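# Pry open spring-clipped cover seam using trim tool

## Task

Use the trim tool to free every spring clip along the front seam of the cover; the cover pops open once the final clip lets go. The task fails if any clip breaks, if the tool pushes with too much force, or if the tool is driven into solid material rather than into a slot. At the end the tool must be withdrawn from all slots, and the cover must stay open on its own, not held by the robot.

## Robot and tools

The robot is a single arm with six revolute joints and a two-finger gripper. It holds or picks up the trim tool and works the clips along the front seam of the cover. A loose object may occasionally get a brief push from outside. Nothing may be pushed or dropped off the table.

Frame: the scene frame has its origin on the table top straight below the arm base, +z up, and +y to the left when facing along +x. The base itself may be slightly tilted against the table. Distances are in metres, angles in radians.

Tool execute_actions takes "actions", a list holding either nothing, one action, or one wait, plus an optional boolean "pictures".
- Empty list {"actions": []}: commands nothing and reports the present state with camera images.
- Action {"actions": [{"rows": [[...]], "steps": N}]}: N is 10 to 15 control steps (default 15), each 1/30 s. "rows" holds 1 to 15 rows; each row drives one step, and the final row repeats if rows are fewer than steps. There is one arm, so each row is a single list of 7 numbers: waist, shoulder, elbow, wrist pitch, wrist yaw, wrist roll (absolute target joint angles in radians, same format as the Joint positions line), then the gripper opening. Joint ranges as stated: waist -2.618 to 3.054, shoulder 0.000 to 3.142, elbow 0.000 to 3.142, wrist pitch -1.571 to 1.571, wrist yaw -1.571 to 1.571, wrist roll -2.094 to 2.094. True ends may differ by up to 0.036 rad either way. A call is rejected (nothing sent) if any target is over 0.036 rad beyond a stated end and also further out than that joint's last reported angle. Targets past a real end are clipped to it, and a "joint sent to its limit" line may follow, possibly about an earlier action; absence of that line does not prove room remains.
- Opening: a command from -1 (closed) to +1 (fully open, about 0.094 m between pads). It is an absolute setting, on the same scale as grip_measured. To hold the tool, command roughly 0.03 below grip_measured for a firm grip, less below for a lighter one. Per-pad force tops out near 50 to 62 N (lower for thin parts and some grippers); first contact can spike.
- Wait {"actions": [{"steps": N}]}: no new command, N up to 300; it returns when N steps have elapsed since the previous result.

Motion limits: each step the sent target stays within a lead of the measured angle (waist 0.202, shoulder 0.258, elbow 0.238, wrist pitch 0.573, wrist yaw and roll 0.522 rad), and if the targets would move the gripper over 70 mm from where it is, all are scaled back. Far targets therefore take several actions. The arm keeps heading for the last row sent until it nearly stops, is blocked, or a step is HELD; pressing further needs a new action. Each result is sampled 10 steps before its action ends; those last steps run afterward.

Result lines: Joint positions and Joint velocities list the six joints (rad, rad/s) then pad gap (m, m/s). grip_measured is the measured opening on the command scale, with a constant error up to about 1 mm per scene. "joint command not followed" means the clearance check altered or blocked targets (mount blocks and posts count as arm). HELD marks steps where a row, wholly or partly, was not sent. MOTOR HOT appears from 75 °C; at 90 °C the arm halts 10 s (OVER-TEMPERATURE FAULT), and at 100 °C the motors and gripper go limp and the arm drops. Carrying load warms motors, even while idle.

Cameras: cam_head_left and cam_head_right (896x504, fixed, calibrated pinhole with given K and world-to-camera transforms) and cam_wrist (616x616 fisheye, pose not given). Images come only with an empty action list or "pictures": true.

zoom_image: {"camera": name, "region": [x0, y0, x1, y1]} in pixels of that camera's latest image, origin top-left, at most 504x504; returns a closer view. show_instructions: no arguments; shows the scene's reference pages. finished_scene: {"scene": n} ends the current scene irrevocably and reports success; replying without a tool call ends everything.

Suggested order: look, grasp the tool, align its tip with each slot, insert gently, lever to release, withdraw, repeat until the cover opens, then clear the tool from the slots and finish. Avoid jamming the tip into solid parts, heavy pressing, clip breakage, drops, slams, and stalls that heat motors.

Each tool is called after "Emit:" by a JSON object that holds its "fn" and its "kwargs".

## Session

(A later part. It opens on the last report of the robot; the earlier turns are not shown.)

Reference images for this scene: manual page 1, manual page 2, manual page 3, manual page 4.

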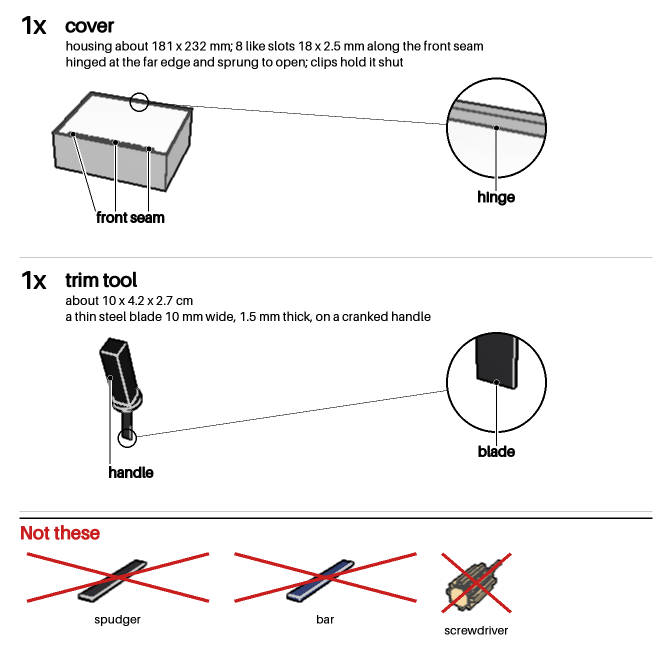

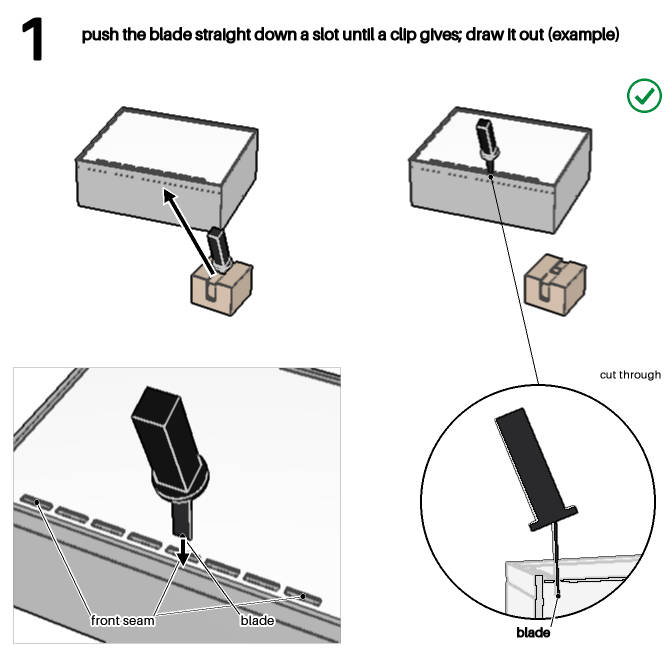

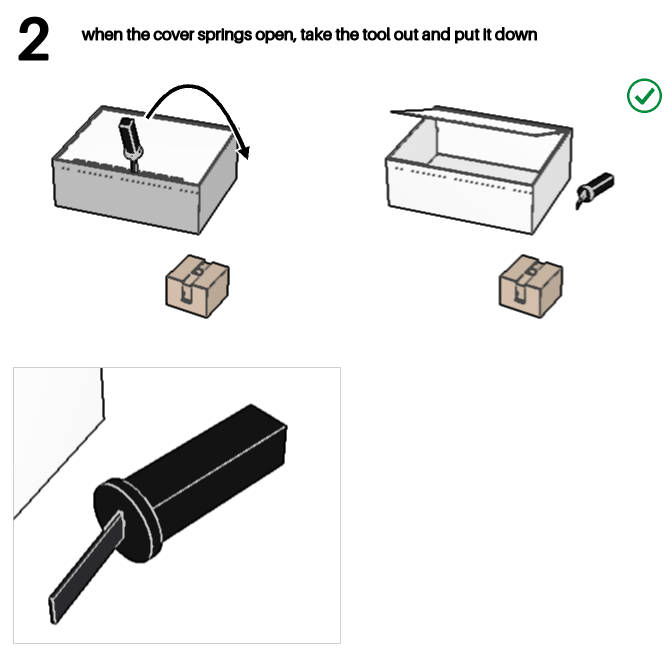

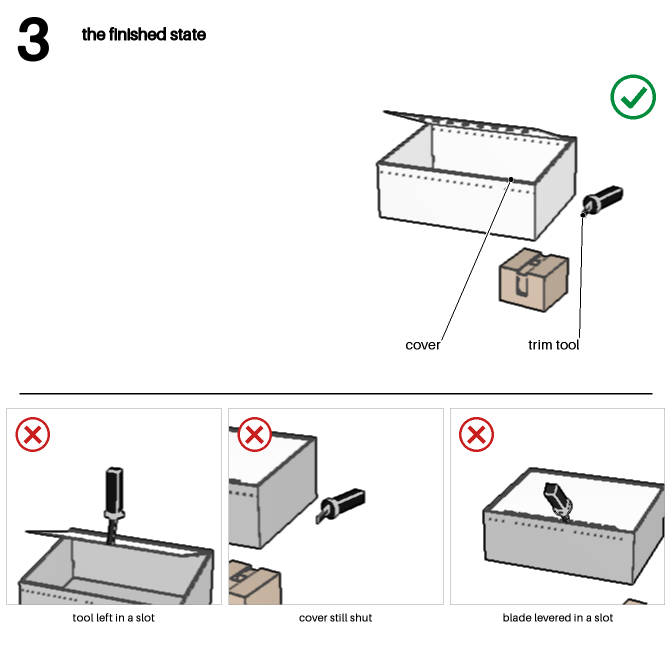

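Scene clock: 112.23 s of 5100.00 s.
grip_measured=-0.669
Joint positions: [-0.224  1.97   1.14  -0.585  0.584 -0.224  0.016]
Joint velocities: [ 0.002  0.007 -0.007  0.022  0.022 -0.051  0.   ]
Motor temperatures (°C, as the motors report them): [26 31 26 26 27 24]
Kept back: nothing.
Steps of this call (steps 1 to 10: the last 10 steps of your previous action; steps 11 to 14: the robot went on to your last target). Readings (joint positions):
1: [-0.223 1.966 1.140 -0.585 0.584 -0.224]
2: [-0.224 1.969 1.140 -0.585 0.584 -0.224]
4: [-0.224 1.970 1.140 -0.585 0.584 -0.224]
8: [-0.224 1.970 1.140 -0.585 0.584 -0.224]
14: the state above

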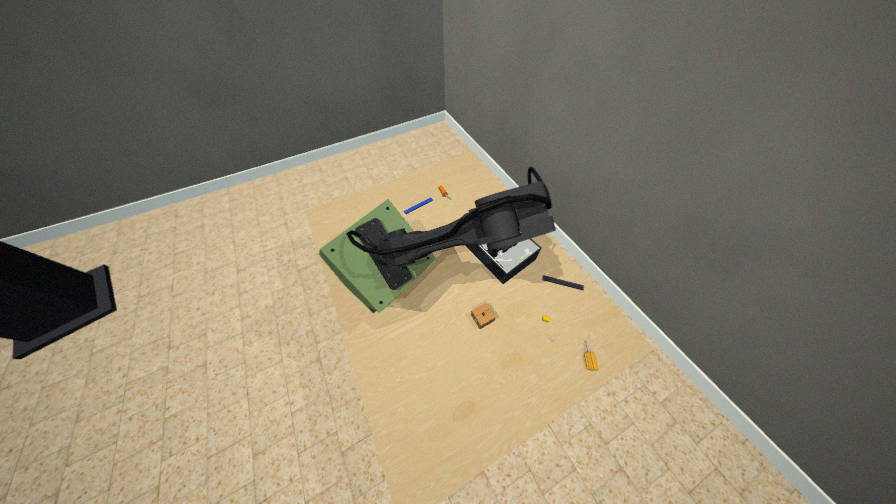

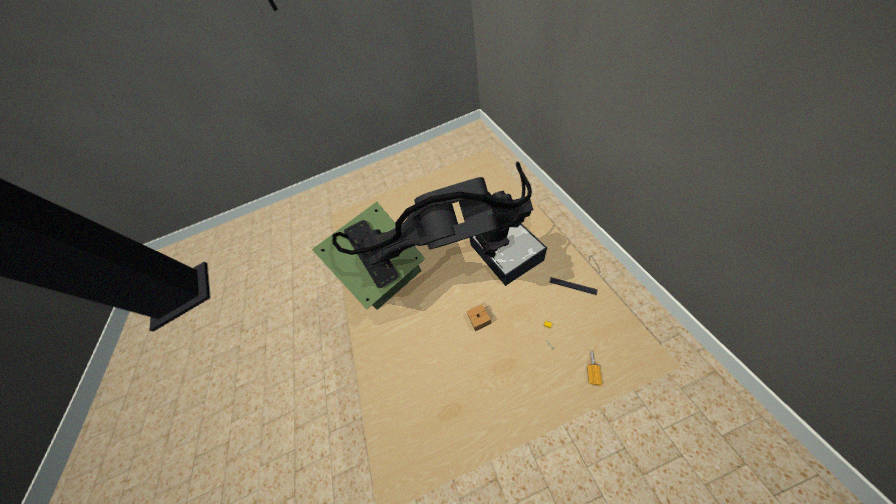

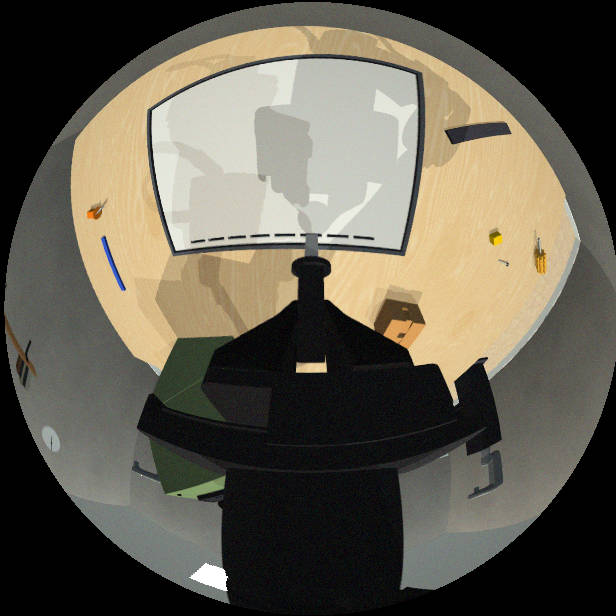

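Emit:
{"fn": "execute_actions", "kwargs": {"actions": [{"rows":[[-0.224,1.975,1.140,-0.555,0.584,-0.224,-0.69],[-0.224,1.975,1.140,-0.557,0.584,-0.224,-0.69],[-0.224,1.975,1.140,-0.565,0.584,-0.224,-0.69]],"steps":10}], "pictures": false}}

Emit:
{"fn": "execute_actions", "kwargs": {"actions": [{"steps":14}], "pictures": true}}

Emit:
{"fn": "zoom_image", "kwargs": {"camera": "cam_wrist", "region": [262, 210, 362, 280]}}

Scene clock: 113.27 s of 5100.00 s.
grip_measured=-0.669
Joint positions: [-0.224  1.97   1.14  -0.585  0.584 -0.224  0.016]
Joint velocities: [-0.007 -0.007 -0.017  0.037  0.095  0.051 -0.   ]
Motor temperatures (°C, as the motors report them): [26 31 26 26 27 24]
Kept back: the last 10 steps of this action.
Steps of this call (steps 1 to 15: the robot went on to your last target; steps 16 to 31: nothing new was sent). Readings (joint positions):
1: [-0.224 1.970 1.140 -0.585 0.584 -0.224]
2: [-0.224 1.970 1.140 -0.585 0.584 -0.224]
4: [-0.224 1.970 1.140 -0.585 0.584 -0.224]
8: [-0.224 1.970 1.140 -0.585 0.584 -0.224]
31: the state above

Scene clock: 113.73 s of 5100.00 s.
grip_measured=-0.669
Joint positions: [-0.224  1.97   1.14  -0.582  0.584 -0.224  0.016]
Joint velocities: [ 0.002 -0.007  0.002  0.066  0.051  0.007 -0.001]
Motor temperatures (°C, as the motors report them): [26 31 26 26 27 24]
Kept back: nothing.
Steps of this call (steps 1 to 10: the last 10 steps of your previous action; steps 11 to 14: the robot went on to your last target). Readings (joint positions):
1: [-0.224 1.970 1.140 -0.583 0.584 -0.224]
2: [-0.224 1.970 1.140 -0.582 0.584 -0.224]
4: [-0.224 1.970 1.140 -0.582 0.584 -0.224]
8: [-0.224 1.970 1.140 -0.582 0.584 -0.224]
14: the state above

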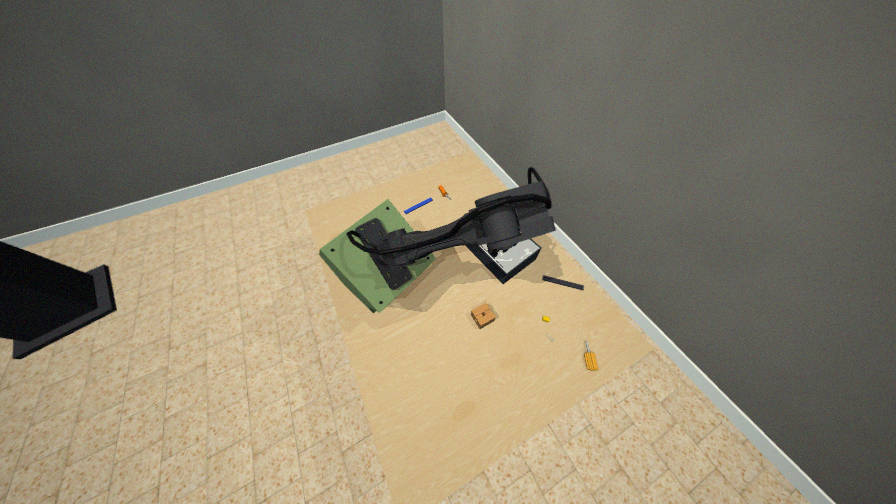

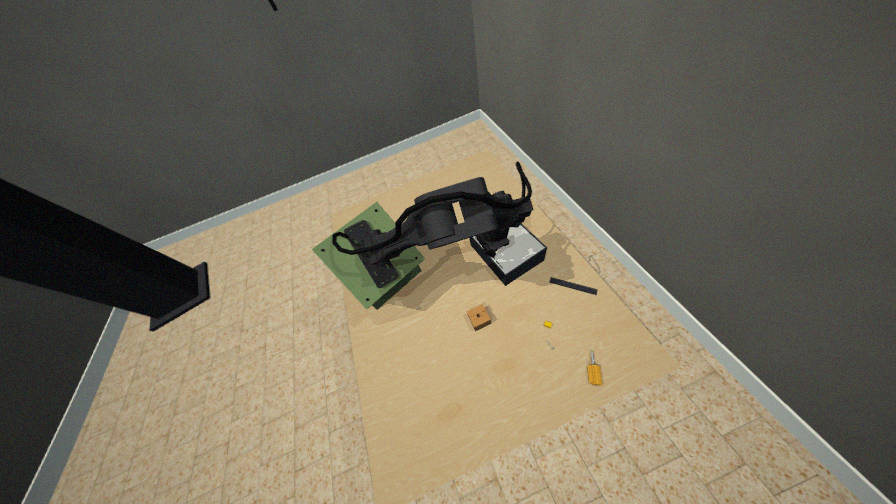

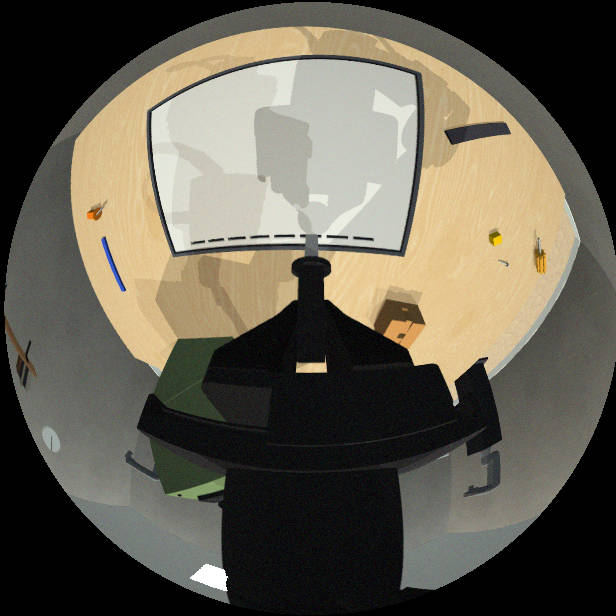

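Region (262, 210, 362, 280) of cam_wrist's 616x616 image, scaled by 5.040, with more detail than that image has; it fills the top 353 rows of this view, and the rest is white.

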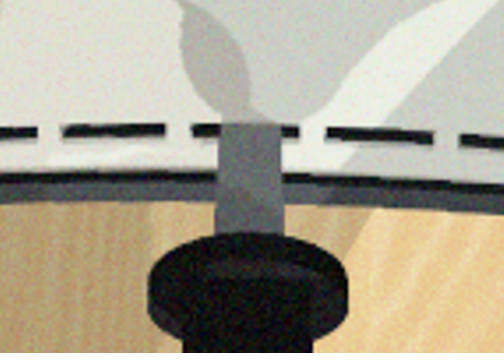

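Emit:
{"fn": "execute_actions", "kwargs": {"actions": [{"rows":[[-0.224,2.000,1.140,-0.565,0.584,-0.224,-0.69],[-0.236,2.001,1.140,-0.562,0.584,-0.224,-0.69],[-0.232,1.999,1.140,-0.560,0.584,-0.224,-0.69],[-0.230,1.993,1.140,-0.558,0.584,-0.224,-0.69],[-0.230,1.990,1.140,-0.556,0.584,-0.224,-0.69],[-0.230,1.989,1.140,-0.554,0.584,-0.224,-0.69]],"steps":12}], "pictures": false}}

Emit:
{"fn": "execute_actions", "kwargs": {"actions": [{"steps":14}], "pictures": true}}

Emit:
{"fn": "zoom_image", "kwargs": {"camera": "cam_wrist", "region": [262, 210, 362, 280]}}

Scene clock: 114.33 s of 5100.00 s.
grip_measured=-0.669
Joint positions: [-0.225  1.974  1.14  -0.58   0.584 -0.224  0.016]
Joint velocities: [-0.022  0.09  -0.002 -0.007 -0.007  0.066  0.   ]
Motor temperatures (°C, as the motors report them): [26 31 26 26 27 24]
Steps of this call (steps 1 to 15: the robot went on to your last target; step 16: nothing new was sent; steps 17 to 18: the first 2 steps of this action). Readings (joint positions):
17: [-0.224 1.972 1.140 -0.582 0.584 -0.224]
18: the state above

Scene clock: 114.80 s of 5100.00 s.
grip_measured=-0.669
Joint positions: [-0.228  1.98   1.14  -0.571  0.584 -0.224  0.016]
Joint velocities: [-0.002 -0.002  0.012 -0.095  0.007  0.037  0.   ]
Motor temperatures (°C, as the motors report them): [26 31 26 26 27 24]
Kept back: nothing.
Steps of this call (steps 1 to 10: the last 10 steps of your previous action; steps 11 to 14: the robot went on to your last target). Readings (joint positions):
1: [-0.226 1.977 1.140 -0.579 0.584 -0.224]
2: [-0.227 1.980 1.140 -0.575 0.584 -0.224]
4: [-0.228 1.980 1.140 -0.573 0.584 -0.224]
8: [-0.228 1.980 1.140 -0.571 0.584 -0.224]
14: the state above

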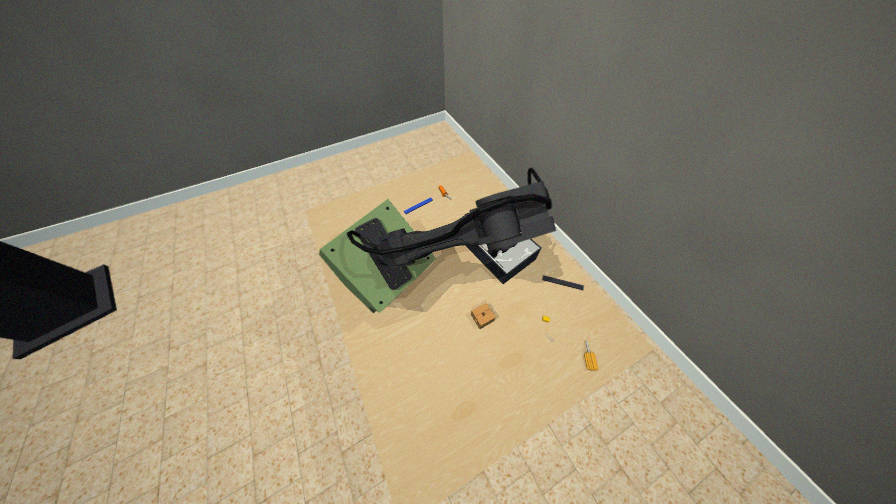

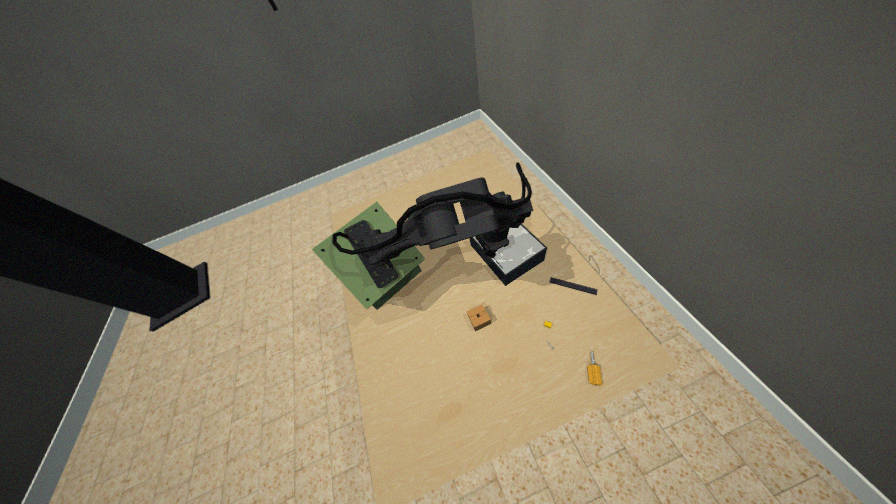

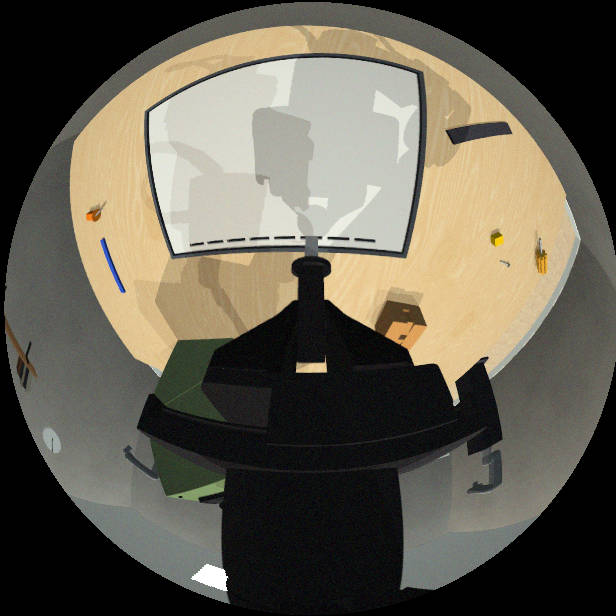

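Region (262, 210, 362, 280) of cam_wrist's 616x616 image, scaled by 5.040, with more detail than that image has; it fills the top 353 rows of this view, and the rest is white.

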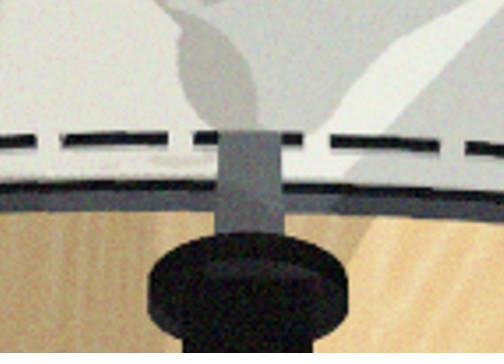

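Emit:
{"fn": "execute_actions", "kwargs": {"actions": [{"rows":[[-0.232,2.004,1.140,-0.556,0.584,-0.224,-0.69],[-0.232,2.008,1.140,-0.556,0.584,-0.224,-0.69],[-0.232,2.011,1.140,-0.556,0.584,-0.224,-0.69],[-0.232,2.014,1.140,-0.556,0.584,-0.224,-0.69],[-0.232,2.016,1.140,-0.556,0.584,-0.224,-0.69],[-0.232,2.018,1.140,-0.556,0.584,-0.224,-0.69],[-0.232,2.020,1.140,-0.556,0.584,-0.224,-0.69],[-0.232,2.022,1.140,-0.556,0.584,-0.224,-0.69],[-0.232,2.024,1.140,-0.556,0.584,-0.224,-0.69],[-0.232,2.026,1.140,-0.556,0.584,-0.224,-0.69],[-0.232,2.028,1.140,-0.556,0.584,-0.224,-0.69],[-0.232,2.030,1.140,-0.556,0.584,-0.224,-0.69]],"steps":14}], "pictures": false}}

Emit:
{"fn": "execute_actions", "kwargs": {"actions": [{"steps":12}], "pictures": false}}

Scene clock: 115.63 s of 5100.00 s.
grip_measured=-0.669
Joint positions: [-0.228  1.987  1.14  -0.569  0.584 -0.224  0.016]
Joint velocities: [-0.017  0.105 -0.002  0.125 -0.007 -0.022 -0.001]
Motor temperatures (°C, as the motors report them): [26 31 26 26 27 24]
Steps of this call (steps 1 to 15: the robot went on to your last target; steps 16 to 21: nothing new was sent; steps 22 to 25: the first 4 steps of this action). Readings (joint positions):
22: [-0.228 1.980 1.140 -0.571 0.584 -0.224]
23: [-0.228 1.981 1.140 -0.570 0.584 -0.224]
25: the state above

Scene clock: 116.03 s of 5100.00 s.
grip_measured=-0.669
Joint positions: [-0.228  2.006  1.14  -0.551  0.584 -0.224  0.016]
Joint velocities: [-0.007 -0.002 -0.022  0.081  0.007  0.022 -0.   ]
Motor temperatures (°C, as the motors report them): [26 31 26 26 27 24]
Kept back: nothing.
Steps of this call (steps 1 to 10: the last 10 steps of your previous action; steps 11 to 12: the robot went on to your last target). Readings (joint positions):
1: [-0.228 1.991 1.140 -0.565 0.584 -0.224]
2: [-0.228 1.994 1.140 -0.562 0.584 -0.224]
4: [-0.228 2.000 1.140 -0.557 0.584 -0.224]
8: [-0.228 2.006 1.140 -0.551 0.584 -0.224]
12: the state above

Emit:
{"fn": "execute_actions", "kwargs": {"actions": [{"rows":[[-0.228,1.989,1.140,-0.570,0.584,-0.224,-0.69],[-0.228,1.983,1.140,-0.575,0.584,-0.224,-0.69],[-0.228,1.979,1.140,-0.578,0.584,-0.224,-0.69],[-0.228,1.975,1.140,-0.581,0.584,-0.224,-0.69],[-0.228,1.971,1.140,-0.584,0.584,-0.224,-0.69],[-0.228,1.967,1.140,-0.587,0.584,-0.224,-0.69],[-0.228,1.963,1.140,-0.590,0.584,-0.224,-0.69],[-0.228,1.959,1.140,-0.593,0.584,-0.224,-0.69],[-0.228,1.955,1.140,-0.596,0.584,-0.224,-0.69],[-0.228,1.951,1.140,-0.599,0.584,-0.224,-0.69],[-0.228,1.947,1.140,-0.602,0.584,-0.224,-0.69],[-0.228,1.944,1.140,-0.605,0.584,-0.224,-0.69],[-0.228,1.942,1.140,-0.606,0.584,-0.224,-0.69]],"steps":15}], "pictures": false}}

Emit:
{"fn": "execute_actions", "kwargs": {"actions": [{"steps":20}], "pictures": false}}

Scene clock: 118.80 s of 5100.00 s.
grip_measured=-0.669
Joint positions: [-0.228  1.998  1.14  -0.555  0.584 -0.224  0.016]
Joint velocities: [-0.012 -0.09  -0.012 -0.095  0.022  0.037 -0.   ]
Motor temperatures (°C, as the motors report them): [26 31 26 26 27 24]
Steps of this call (steps 1 to 30: the robot went on to your last target; steps 31 to 78: nothing new was sent; steps 79 to 83: the first 5 steps of this action). Readings (joint positions):
79: [-0.228 2.006 1.140 -0.551 0.584 -0.224]
80: [-0.228 2.004 1.140 -0.551 0.584 -0.224]
82: [-0.228 2.001 1.140 -0.553 0.584 -0.224]
83: the state above

Scene clock: 119.47 s of 5100.00 s.
grip_measured=-0.669
Joint positions: [-0.228  1.96   1.14  -0.588  0.584 -0.224  0.016]
Joint velocities: [-0.002 -0.007  0.012  0.037 -0.007 -0.022  0.   ]
Motor temperatures (°C, as the motors report them): [26 31 26 26 27 24]
Kept back: nothing.
Steps of this call (steps 1 to 10: the last 10 steps of your previous action; steps 11 to 20: the robot went on to your last target). Readings (joint positions):
1: [-0.228 1.995 1.140 -0.558 0.584 -0.224]
2: [-0.228 1.991 1.140 -0.561 0.584 -0.224]
4: [-0.228 1.983 1.140 -0.567 0.584 -0.224]
8: [-0.228 1.966 1.140 -0.582 0.584 -0.224]
20: the state above

Emit:
{"fn": "execute_actions", "kwargs": {"actions": [{"rows":[[-0.200,1.960,1.128,-0.588,0.592,-0.210,-0.69],[-0.195,1.960,1.118,-0.588,0.594,-0.204,-0.69],[-0.190,1.970,1.112,-0.580,0.596,-0.198,-0.69],[-0.185,1.980,1.108,-0.572,0.598,-0.192,-0.69],[-0.180,1.986,1.105,-0.566,0.599,-0.186,-0.69],[-0.175,1.990,1.102,-0.561,0.600,-0.181,-0.69],[-0.170,1.993,1.100,-0.557,0.601,-0.176,-0.69],[-0.166,1.995,1.098,-0.554,0.601,-0.172,-0.69],[-0.163,1.996,1.097,-0.552,0.601,-0.168,-0.69],[-0.161,1.996,1.096,-0.551,0.601,-0.166,-0.69]],"steps":15}], "pictures": false}}

Emit:
{"fn": "execute_actions", "kwargs": {"actions": [{"steps":22}], "pictures": true}}

Emit:
{"fn": "zoom_image", "kwargs": {"camera": "cam_wrist", "region": [262, 210, 362, 280]}}

Scene clock: 120.17 s of 5100.00 s.
grip_measured=-0.669
Joint positions: [-0.213  1.96   1.14  -0.588  0.588 -0.211  0.016]
Joint velocities: [ 0.149  0.037  0.002 -0.007 -0.066  0.154  0.   ]
Motor temperatures (°C, as the motors report them): [26 31 26 26 27 24]
Steps of this call (steps 1 to 15: the robot went on to your last target; step 16: nothing new was sent; steps 17 to 21: the first 5 steps of this action). Readings (joint positions):
17: [-0.227 1.960 1.140 -0.589 0.584 -0.223]
18: [-0.225 1.960 1.140 -0.589 0.585 -0.221]
20: [-0.218 1.960 1.140 -0.589 0.587 -0.215]
21: the state above

Scene clock: 120.90 s of 5100.00 s.
grip_measured=-0.669
Joint positions: [-0.178  1.984  1.116 -0.568  0.591 -0.175  0.016]
Joint velocities: [-0.007  0.002 -0.007  0.051 -0.022 -0.051  0.   ]
Motor temperatures (°C, as the motors report them): [26 31 26 26 27 24]
Kept back: nothing.
Steps of this call (steps 1 to 10: the last 10 steps of your previous action; steps 11 to 22: the robot went on to your last target). Readings (joint positions):
1: [-0.207 1.963 1.140 -0.586 0.589 -0.207]
2: [-0.201 1.966 1.138 -0.581 0.590 -0.202]
4: [-0.189 1.972 1.130 -0.574 0.590 -0.194]
8: [-0.178 1.983 1.117 -0.572 0.590 -0.183]
22: the state above

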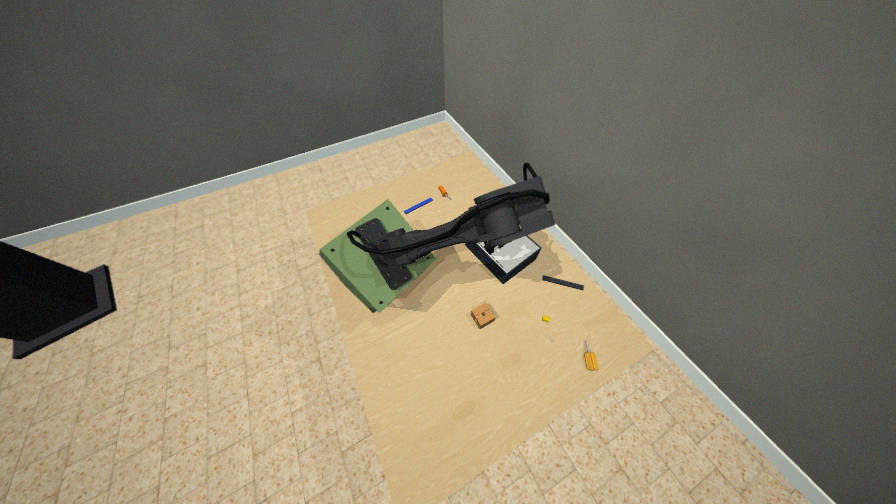

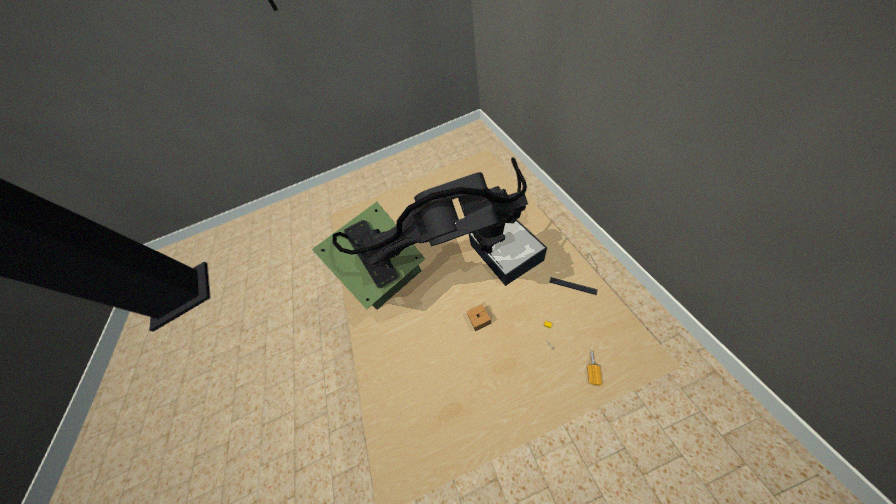

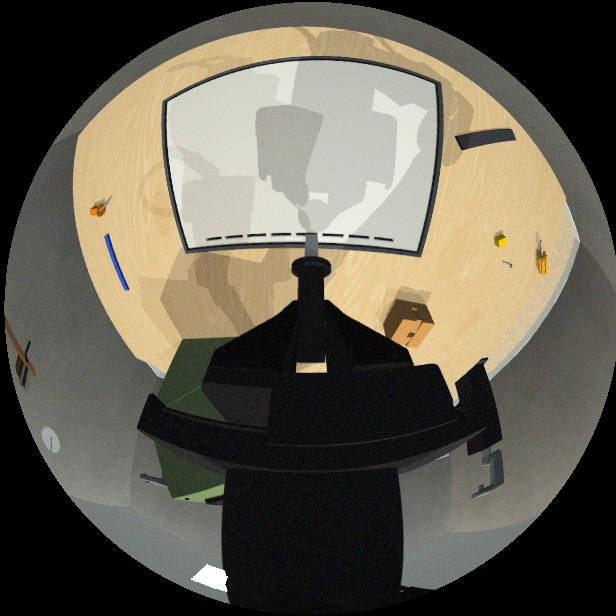

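Region (262, 210, 362, 280) of cam_wrist's 616x616 image, scaled by 5.040, with more detail than that image has; it fills the top 353 rows of this view, and the rest is white.

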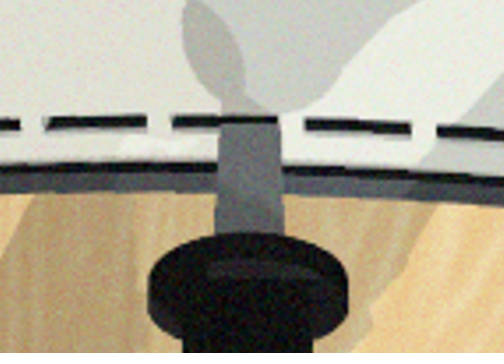

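Emit:
{"fn": "execute_actions", "kwargs": {"actions": [{"rows":[[-0.147,2.014,1.116,-0.540,0.591,-0.175,-0.69],[-0.150,2.015,1.116,-0.540,0.591,-0.175,-0.69],[-0.156,2.013,1.116,-0.546,0.591,-0.175,-0.69],[-0.157,2.007,1.116,-0.546,0.591,-0.175,-0.69],[-0.157,2.002,1.116,-0.546,0.591,-0.175,-0.69]],"steps":12}], "pictures": false}}

Emit:
{"fn": "execute_actions", "kwargs": {"actions": [{"steps":14}], "pictures": true}}

Emit:
{"fn": "zoom_image", "kwargs": {"camera": "cam_wrist", "region": [262, 210, 362, 280]}}

Scene clock: 121.83 s of 5100.00 s.
grip_measured=-0.669
Joint positions: [-0.175  1.988  1.116 -0.564  0.591 -0.174  0.016]
Joint velocities: [ 0.056  0.1    0.017  0.022 -0.037  0.007 -0.   ]
Motor temperatures (°C, as the motors report them): [26 31 26 26 27 24]
Steps of this call (steps 1 to 15: the robot went on to your last target; steps 16 to 26: nothing new was sent; steps 27 to 28: the first 2 steps of this action). Readings (joint positions):
27: [-0.177 1.986 1.116 -0.567 0.591 -0.174]
28: the state above

Scene clock: 122.30 s of 5100.00 s.
grip_measured=-0.669
Joint positions: [-0.173  1.995  1.116 -0.561  0.591 -0.174  0.016]
Joint velocities: [ 0.002 -0.027 -0.012  0.051 -0.022 -0.066 -0.   ]
Motor temperatures (°C, as the motors report them): [26 31 26 26 27 24]
Kept back: nothing.
Steps of this call (steps 1 to 10: the last 10 steps of your previous action; steps 11 to 14: the robot went on to your last target). Readings (joint positions):
1: [-0.174 1.991 1.116 -0.562 0.591 -0.174]
2: [-0.173 1.994 1.116 -0.562 0.591 -0.174]
4: [-0.173 1.995 1.116 -0.562 0.591 -0.174]
8: [-0.173 1.995 1.116 -0.561 0.591 -0.174]
14: the state above

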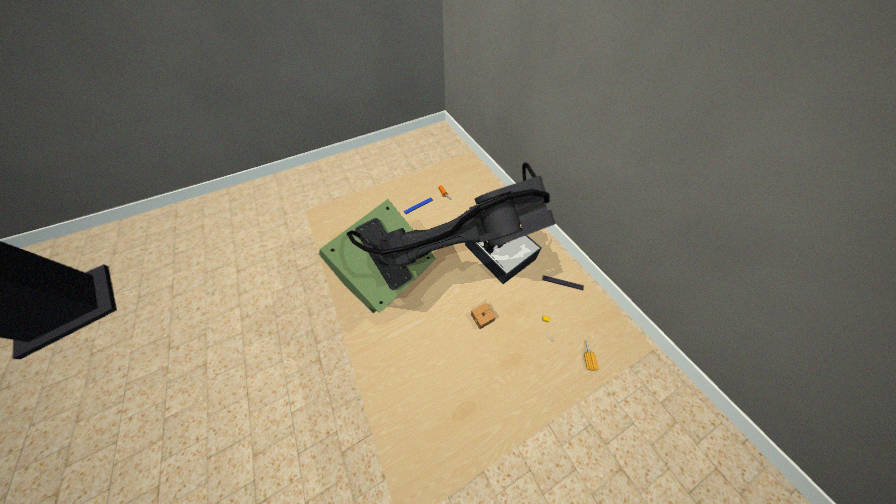

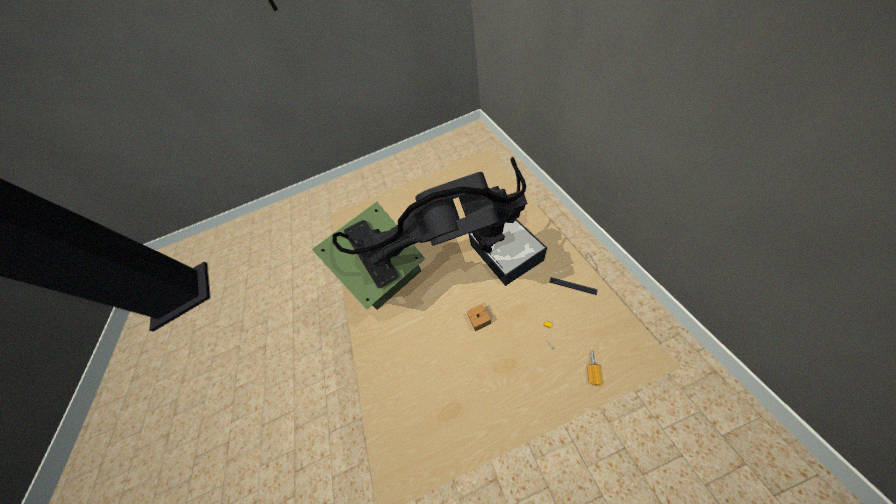

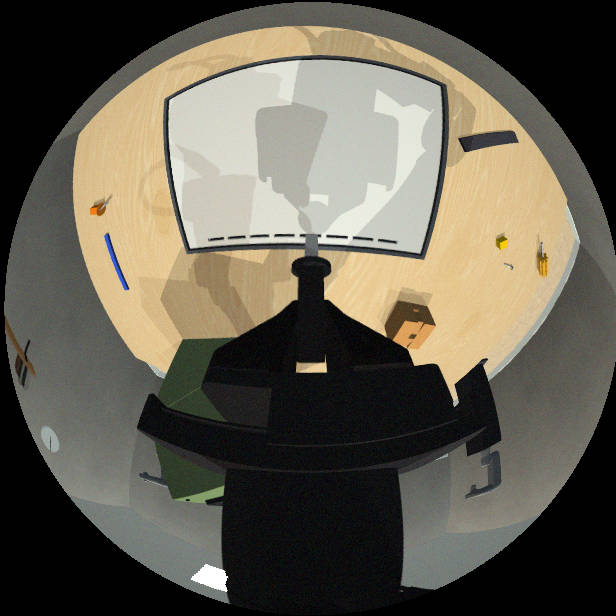

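Region (262, 210, 362, 280) of cam_wrist's 616x616 image, scaled by 5.040, with more detail than that image has; it fills the top 353 rows of this view, and the rest is white.

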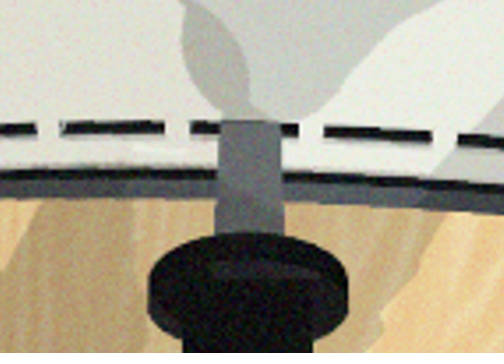

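Emit:
{"fn": "execute_actions", "kwargs": {"actions": []}}

Emit:
{"fn": "zoom_image", "kwargs": {"camera": "cam_wrist", "region": [262, 210, 362, 280]}}

Scene clock: 123.77 s of 5100.00 s.
grip_measured=-0.669
Joint positions: [-0.173  1.995  1.116 -0.561  0.591 -0.174  0.016]
Joint velocities: [ 0.002  0.002 -0.017 -0.125  0.007  0.022 -0.   ]
Motor temperatures (°C, as the motors report them): [26 31 26 26 27 24]
Kept back: nothing.
Steps of this call (steps 1 to 15: the robot went on to your last target; steps 16 to 44: nothing new was sent). Readings (joint positions):
1: [-0.173 1.995 1.116 -0.561 0.591 -0.174]
2: [-0.173 1.995 1.116 -0.561 0.591 -0.174]
4: [-0.173 1.995 1.116 -0.561 0.591 -0.174]
8: [-0.173 1.995 1.116 -0.561 0.591 -0.174]
44: the state above
The arm was judged still, so your last target was given up. Only a new action makes it travel on or press farther. Fingers that are still opening or closing keep moving.

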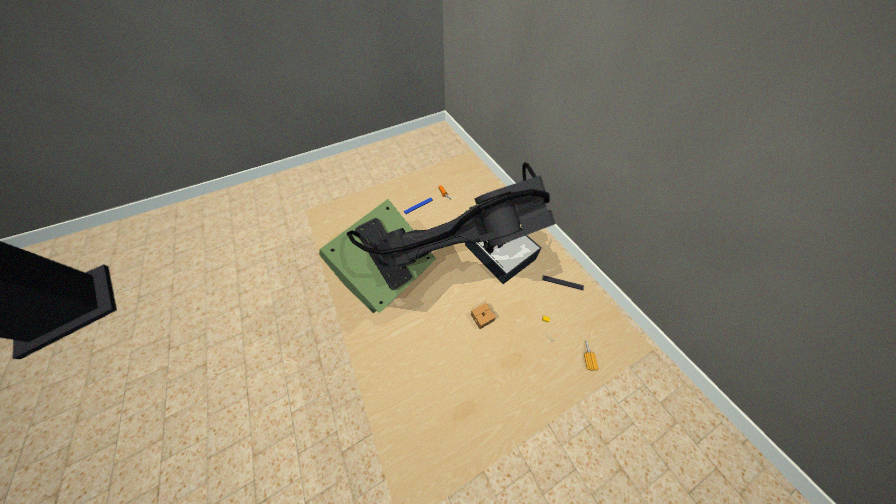

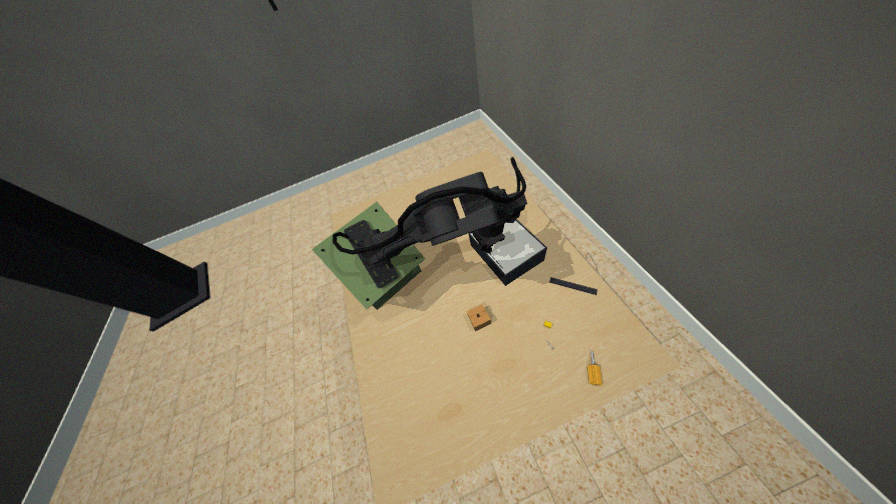

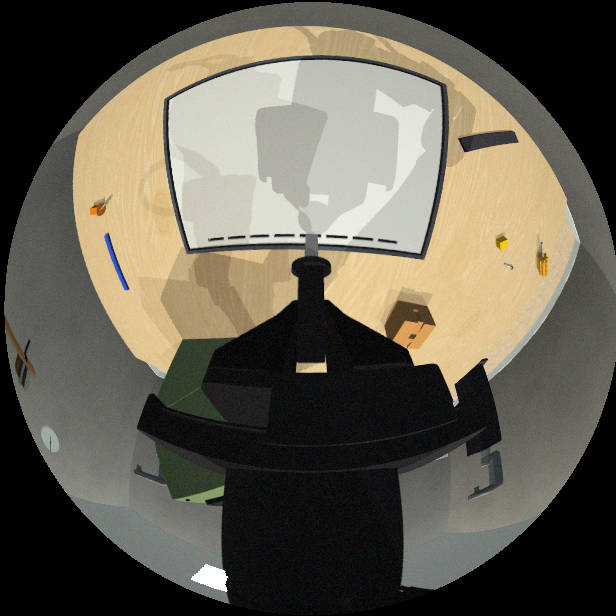

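Region (262, 210, 362, 280) of cam_wrist's 616x616 image, scaled by 5.040, with more detail than that image has; it fills the top 353 rows of this view, and the rest is white.

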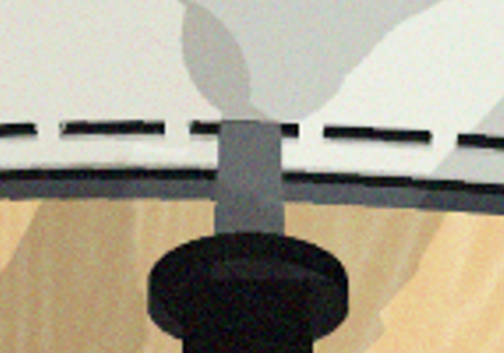

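Emit:
{"fn": "execute_actions", "kwargs": {"actions": [{"rows": [[-0.173,2.025,1.116,-0.544,0.591,-0.174,-0.69],[-0.173,2.026,1.116,-0.542,0.591,-0.174,-0.69],[-0.173,2.024,1.116,-0.540,0.591,-0.174,-0.69],[-0.173,2.018,1.116,-0.538,0.591,-0.174,-0.69],[-0.173,2.015,1.116,-0.536,0.591,-0.174,-0.69],[-0.173,2.014,1.116,-0.534,0.591,-0.174,-0.69]], "steps": 12}]}}

Emit:
{"fn": "execute_actions", "kwargs": {"actions": [{"steps": 14}], "pictures": true}}

Emit:
{"fn": "zoom_image", "kwargs": {"camera": "cam_wrist", "region": [262, 210, 362, 280]}}

Scene clock: 124.70 s of 5100.00 s.
grip_measured=-0.669
Joint positions: [-0.173  1.999  1.116 -0.559  0.591 -0.174  0.016]
Joint velocities: [-0.002  0.095 -0.012  0.007 -0.022  0.022  0.001]
Motor temperatures (°C, as the motors report them): [26 31 26 26 27 24]
Steps of this call (steps 1 to 26: nothing new was sent; steps 27 to 28: the first 2 steps of this action). Readings (joint positions):
27: [-0.173 1.996 1.116 -0.561 0.591 -0.174]
28: the state above

Scene clock: 125.17 s of 5100.00 s.
grip_measured=-0.669
Joint positions: [-0.173  2.005  1.116 -0.551  0.591 -0.174  0.016]
Joint velocities: [-0.012  0.012 -0.022 -0.037  0.022 -0.066  0.   ]
Motor temperatures (°C, as the motors report them): [26 31 26 26 27 24]
Kept back: nothing.
Steps of this call (steps 1 to 10: the last 10 steps of your previous action; steps 11 to 14: the robot went on to your last target). Readings (joint positions):
1: [-0.173 2.002 1.116 -0.559 0.591 -0.174]
2: [-0.173 2.005 1.116 -0.556 0.591 -0.174]
4: [-0.173 2.005 1.116 -0.554 0.591 -0.174]
8: [-0.173 2.005 1.116 -0.552 0.591 -0.174]
14: the state above

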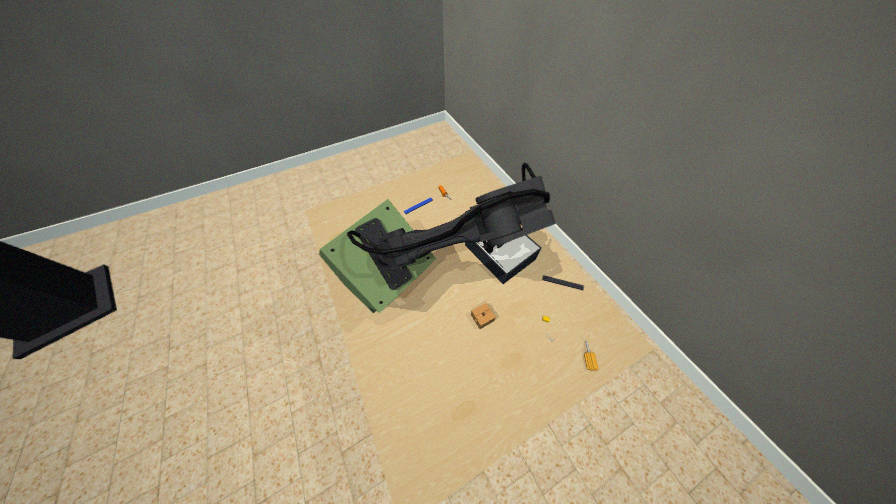

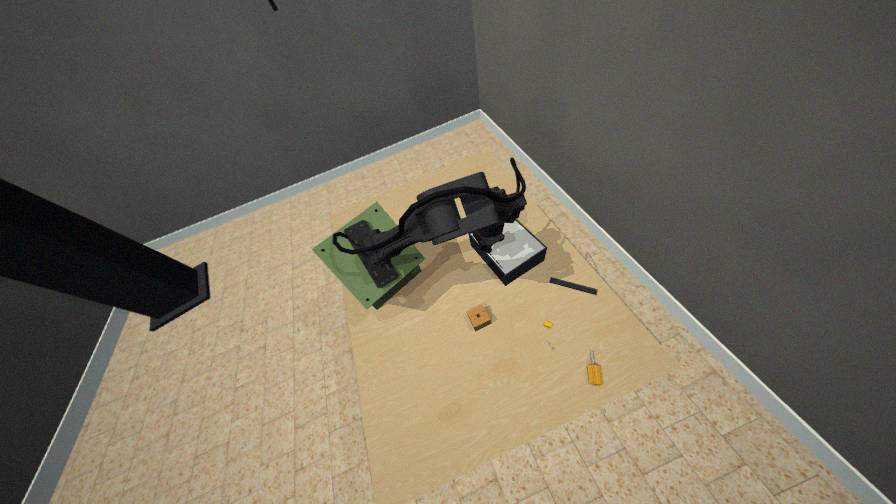

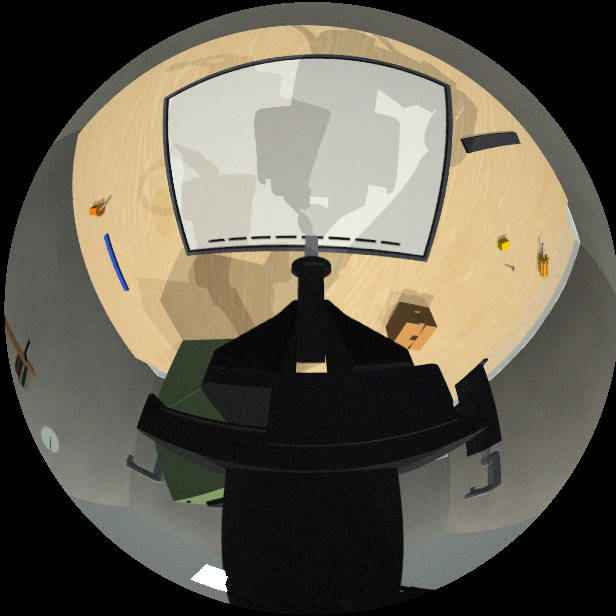

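Region (262, 210, 362, 280) of cam_wrist's 616x616 image, scaled by 5.040, with more detail than that image has; it fills the top 353 rows of this view, and the rest is white.

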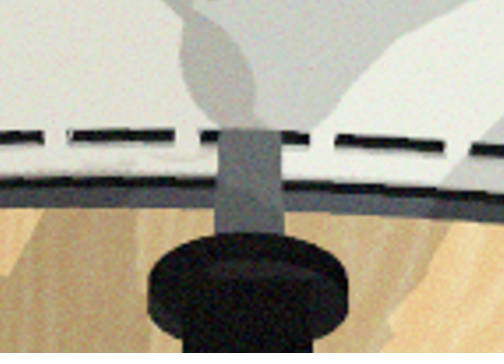

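Emit:
{"fn": "execute_actions", "kwargs": {"actions": [{"rows": [[-0.177,2.029,1.116,-0.536,0.591,-0.174,-0.69],[-0.177,2.033,1.116,-0.536,0.591,-0.174,-0.69],[-0.177,2.036,1.116,-0.535,0.591,-0.174,-0.69],[-0.177,2.039,1.116,-0.535,0.591,-0.174,-0.69],[-0.177,2.041,1.116,-0.534,0.591,-0.174,-0.69],[-0.177,2.043,1.116,-0.534,0.591,-0.174,-0.69],[-0.177,2.045,1.116,-0.533,0.591,-0.174,-0.69],[-0.177,2.047,1.116,-0.533,0.591,-0.174,-0.69],[-0.177,2.049,1.116,-0.532,0.591,-0.174,-0.69],[-0.177,2.051,1.116,-0.532,0.591,-0.174,-0.69],[-0.177,2.053,1.116,-0.531,0.591,-0.174,-0.69],[-0.177,2.055,1.116,-0.531,0.591,-0.174,-0.69]], "steps": 14}]}}

Emit:
{"fn": "execute_actions", "kwargs": {"actions": [{"steps": 12}]}}

Scene clock: 125.90 s of 5100.00 s.
grip_measured=-0.669
Joint positions: [-0.173  2.012  1.116 -0.549  0.591 -0.174  0.016]
Joint velocities: [-0.002  0.115 -0.007  0.081 -0.081  0.022 -0.   ]
Motor temperatures (°C, as the motors report them): [26 31 26 26 27 24]
Steps of this call (steps 1 to 15: the robot went on to your last target; steps 16 to 18: nothing new was sent; steps 19 to 22: the first 4 steps of this action). Readings (joint positions):
19: [-0.173 2.005 1.116 -0.551 0.591 -0.174]
20: [-0.173 2.007 1.116 -0.551 0.591 -0.174]
22: the state above

Scene clock: 126.30 s of 5100.00 s.
grip_measured=-0.669
Joint positions: [-0.173  2.033  1.116 -0.528  0.597 -0.174  0.016]
Joint velocities: [-0.002 -0.002  0.017 -0.051 -0.022  0.051 -0.001]
Motor temperatures (°C, as the motors report them): [26 31 26 26 27 24]
Kept back: nothing.
Steps of this call (steps 1 to 10: the last 10 steps of your previous action; steps 11 to 12: the robot went on to your last target). Readings (joint positions):
1: [-0.173 2.017 1.116 -0.546 0.591 -0.174]
2: [-0.173 2.020 1.116 -0.543 0.591 -0.174]
4: [-0.173 2.025 1.116 -0.537 0.592 -0.174]
8: [-0.173 2.030 1.116 -0.532 0.595 -0.174]
12: the state above

Emit:
{"fn": "execute_actions", "kwargs": {"actions": [{"rows": [[-0.173,2.016,1.116,-0.547,0.591,-0.174,-0.69],[-0.173,2.010,1.116,-0.552,0.591,-0.174,-0.69],[-0.173,2.006,1.116,-0.555,0.591,-0.174,-0.69],[-0.173,2.002,1.116,-0.558,0.591,-0.174,-0.69],[-0.173,1.998,1.116,-0.561,0.591,-0.174,-0.69],[-0.173,1.994,1.116,-0.564,0.591,-0.174,-0.69],[-0.173,1.990,1.116,-0.567,0.591,-0.174,-0.69],[-0.173,1.986,1.116,-0.570,0.591,-0.174,-0.69],[-0.173,1.982,1.116,-0.573,0.591,-0.174,-0.69],[-0.173,1.978,1.116,-0.576,0.591,-0.174,-0.69],[-0.173,1.974,1.116,-0.579,0.591,-0.174,-0.69],[-0.173,1.970,1.116,-0.582,0.591,-0.174,-0.69],[-0.173,1.969,1.116,-0.583,0.591,-0.174,-0.69]], "steps": 15}]}}

Emit:
{"fn": "execute_actions", "kwargs": {"actions": [{"steps": 20}]}}

Scene clock: 127.10 s of 5100.00 s.
grip_measured=-0.669
Joint positions: [-0.173  2.026  1.116 -0.532  0.597 -0.174  0.016]
Joint velocities: [ 0.002 -0.1   -0.022 -0.095  0.051  0.007  0.001]
Motor temperatures (°C, as the motors report them): [26 31 26 26 27 24]
Steps of this call (steps 1 to 19: the robot went on to your last target; steps 20 to 24: the first 5 steps of this action). Readings (joint positions):
20: [-0.173 2.033 1.116 -0.528 0.597 -0.174]
21: [-0.173 2.033 1.116 -0.528 0.597 -0.174]
23: [-0.173 2.029 1.116 -0.529 0.597 -0.174]
24: the state above

Scene clock: 127.77 s of 5100.00 s.
grip_measured=-0.669
Joint positions: [-0.173  1.986  1.116 -0.566  0.597 -0.174  0.016]
Joint velocities: [-0.002 -0.007 -0.027 -0.007  0.051  0.022 -0.   ]
Motor temperatures (°C, as the motors report them): [26 31 26 26 27 24]
Kept back: nothing.
Steps of this call (steps 1 to 10: the last 10 steps of your previous action; steps 11 to 20: the robot went on to your last target). Readings (joint positions):
1: [-0.173 2.023 1.116 -0.535 0.597 -0.174]
2: [-0.173 2.018 1.116 -0.538 0.597 -0.174]
4: [-0.173 2.009 1.116 -0.545 0.597 -0.174]
8: [-0.173 1.993 1.116 -0.561 0.597 -0.174]
20: the state above


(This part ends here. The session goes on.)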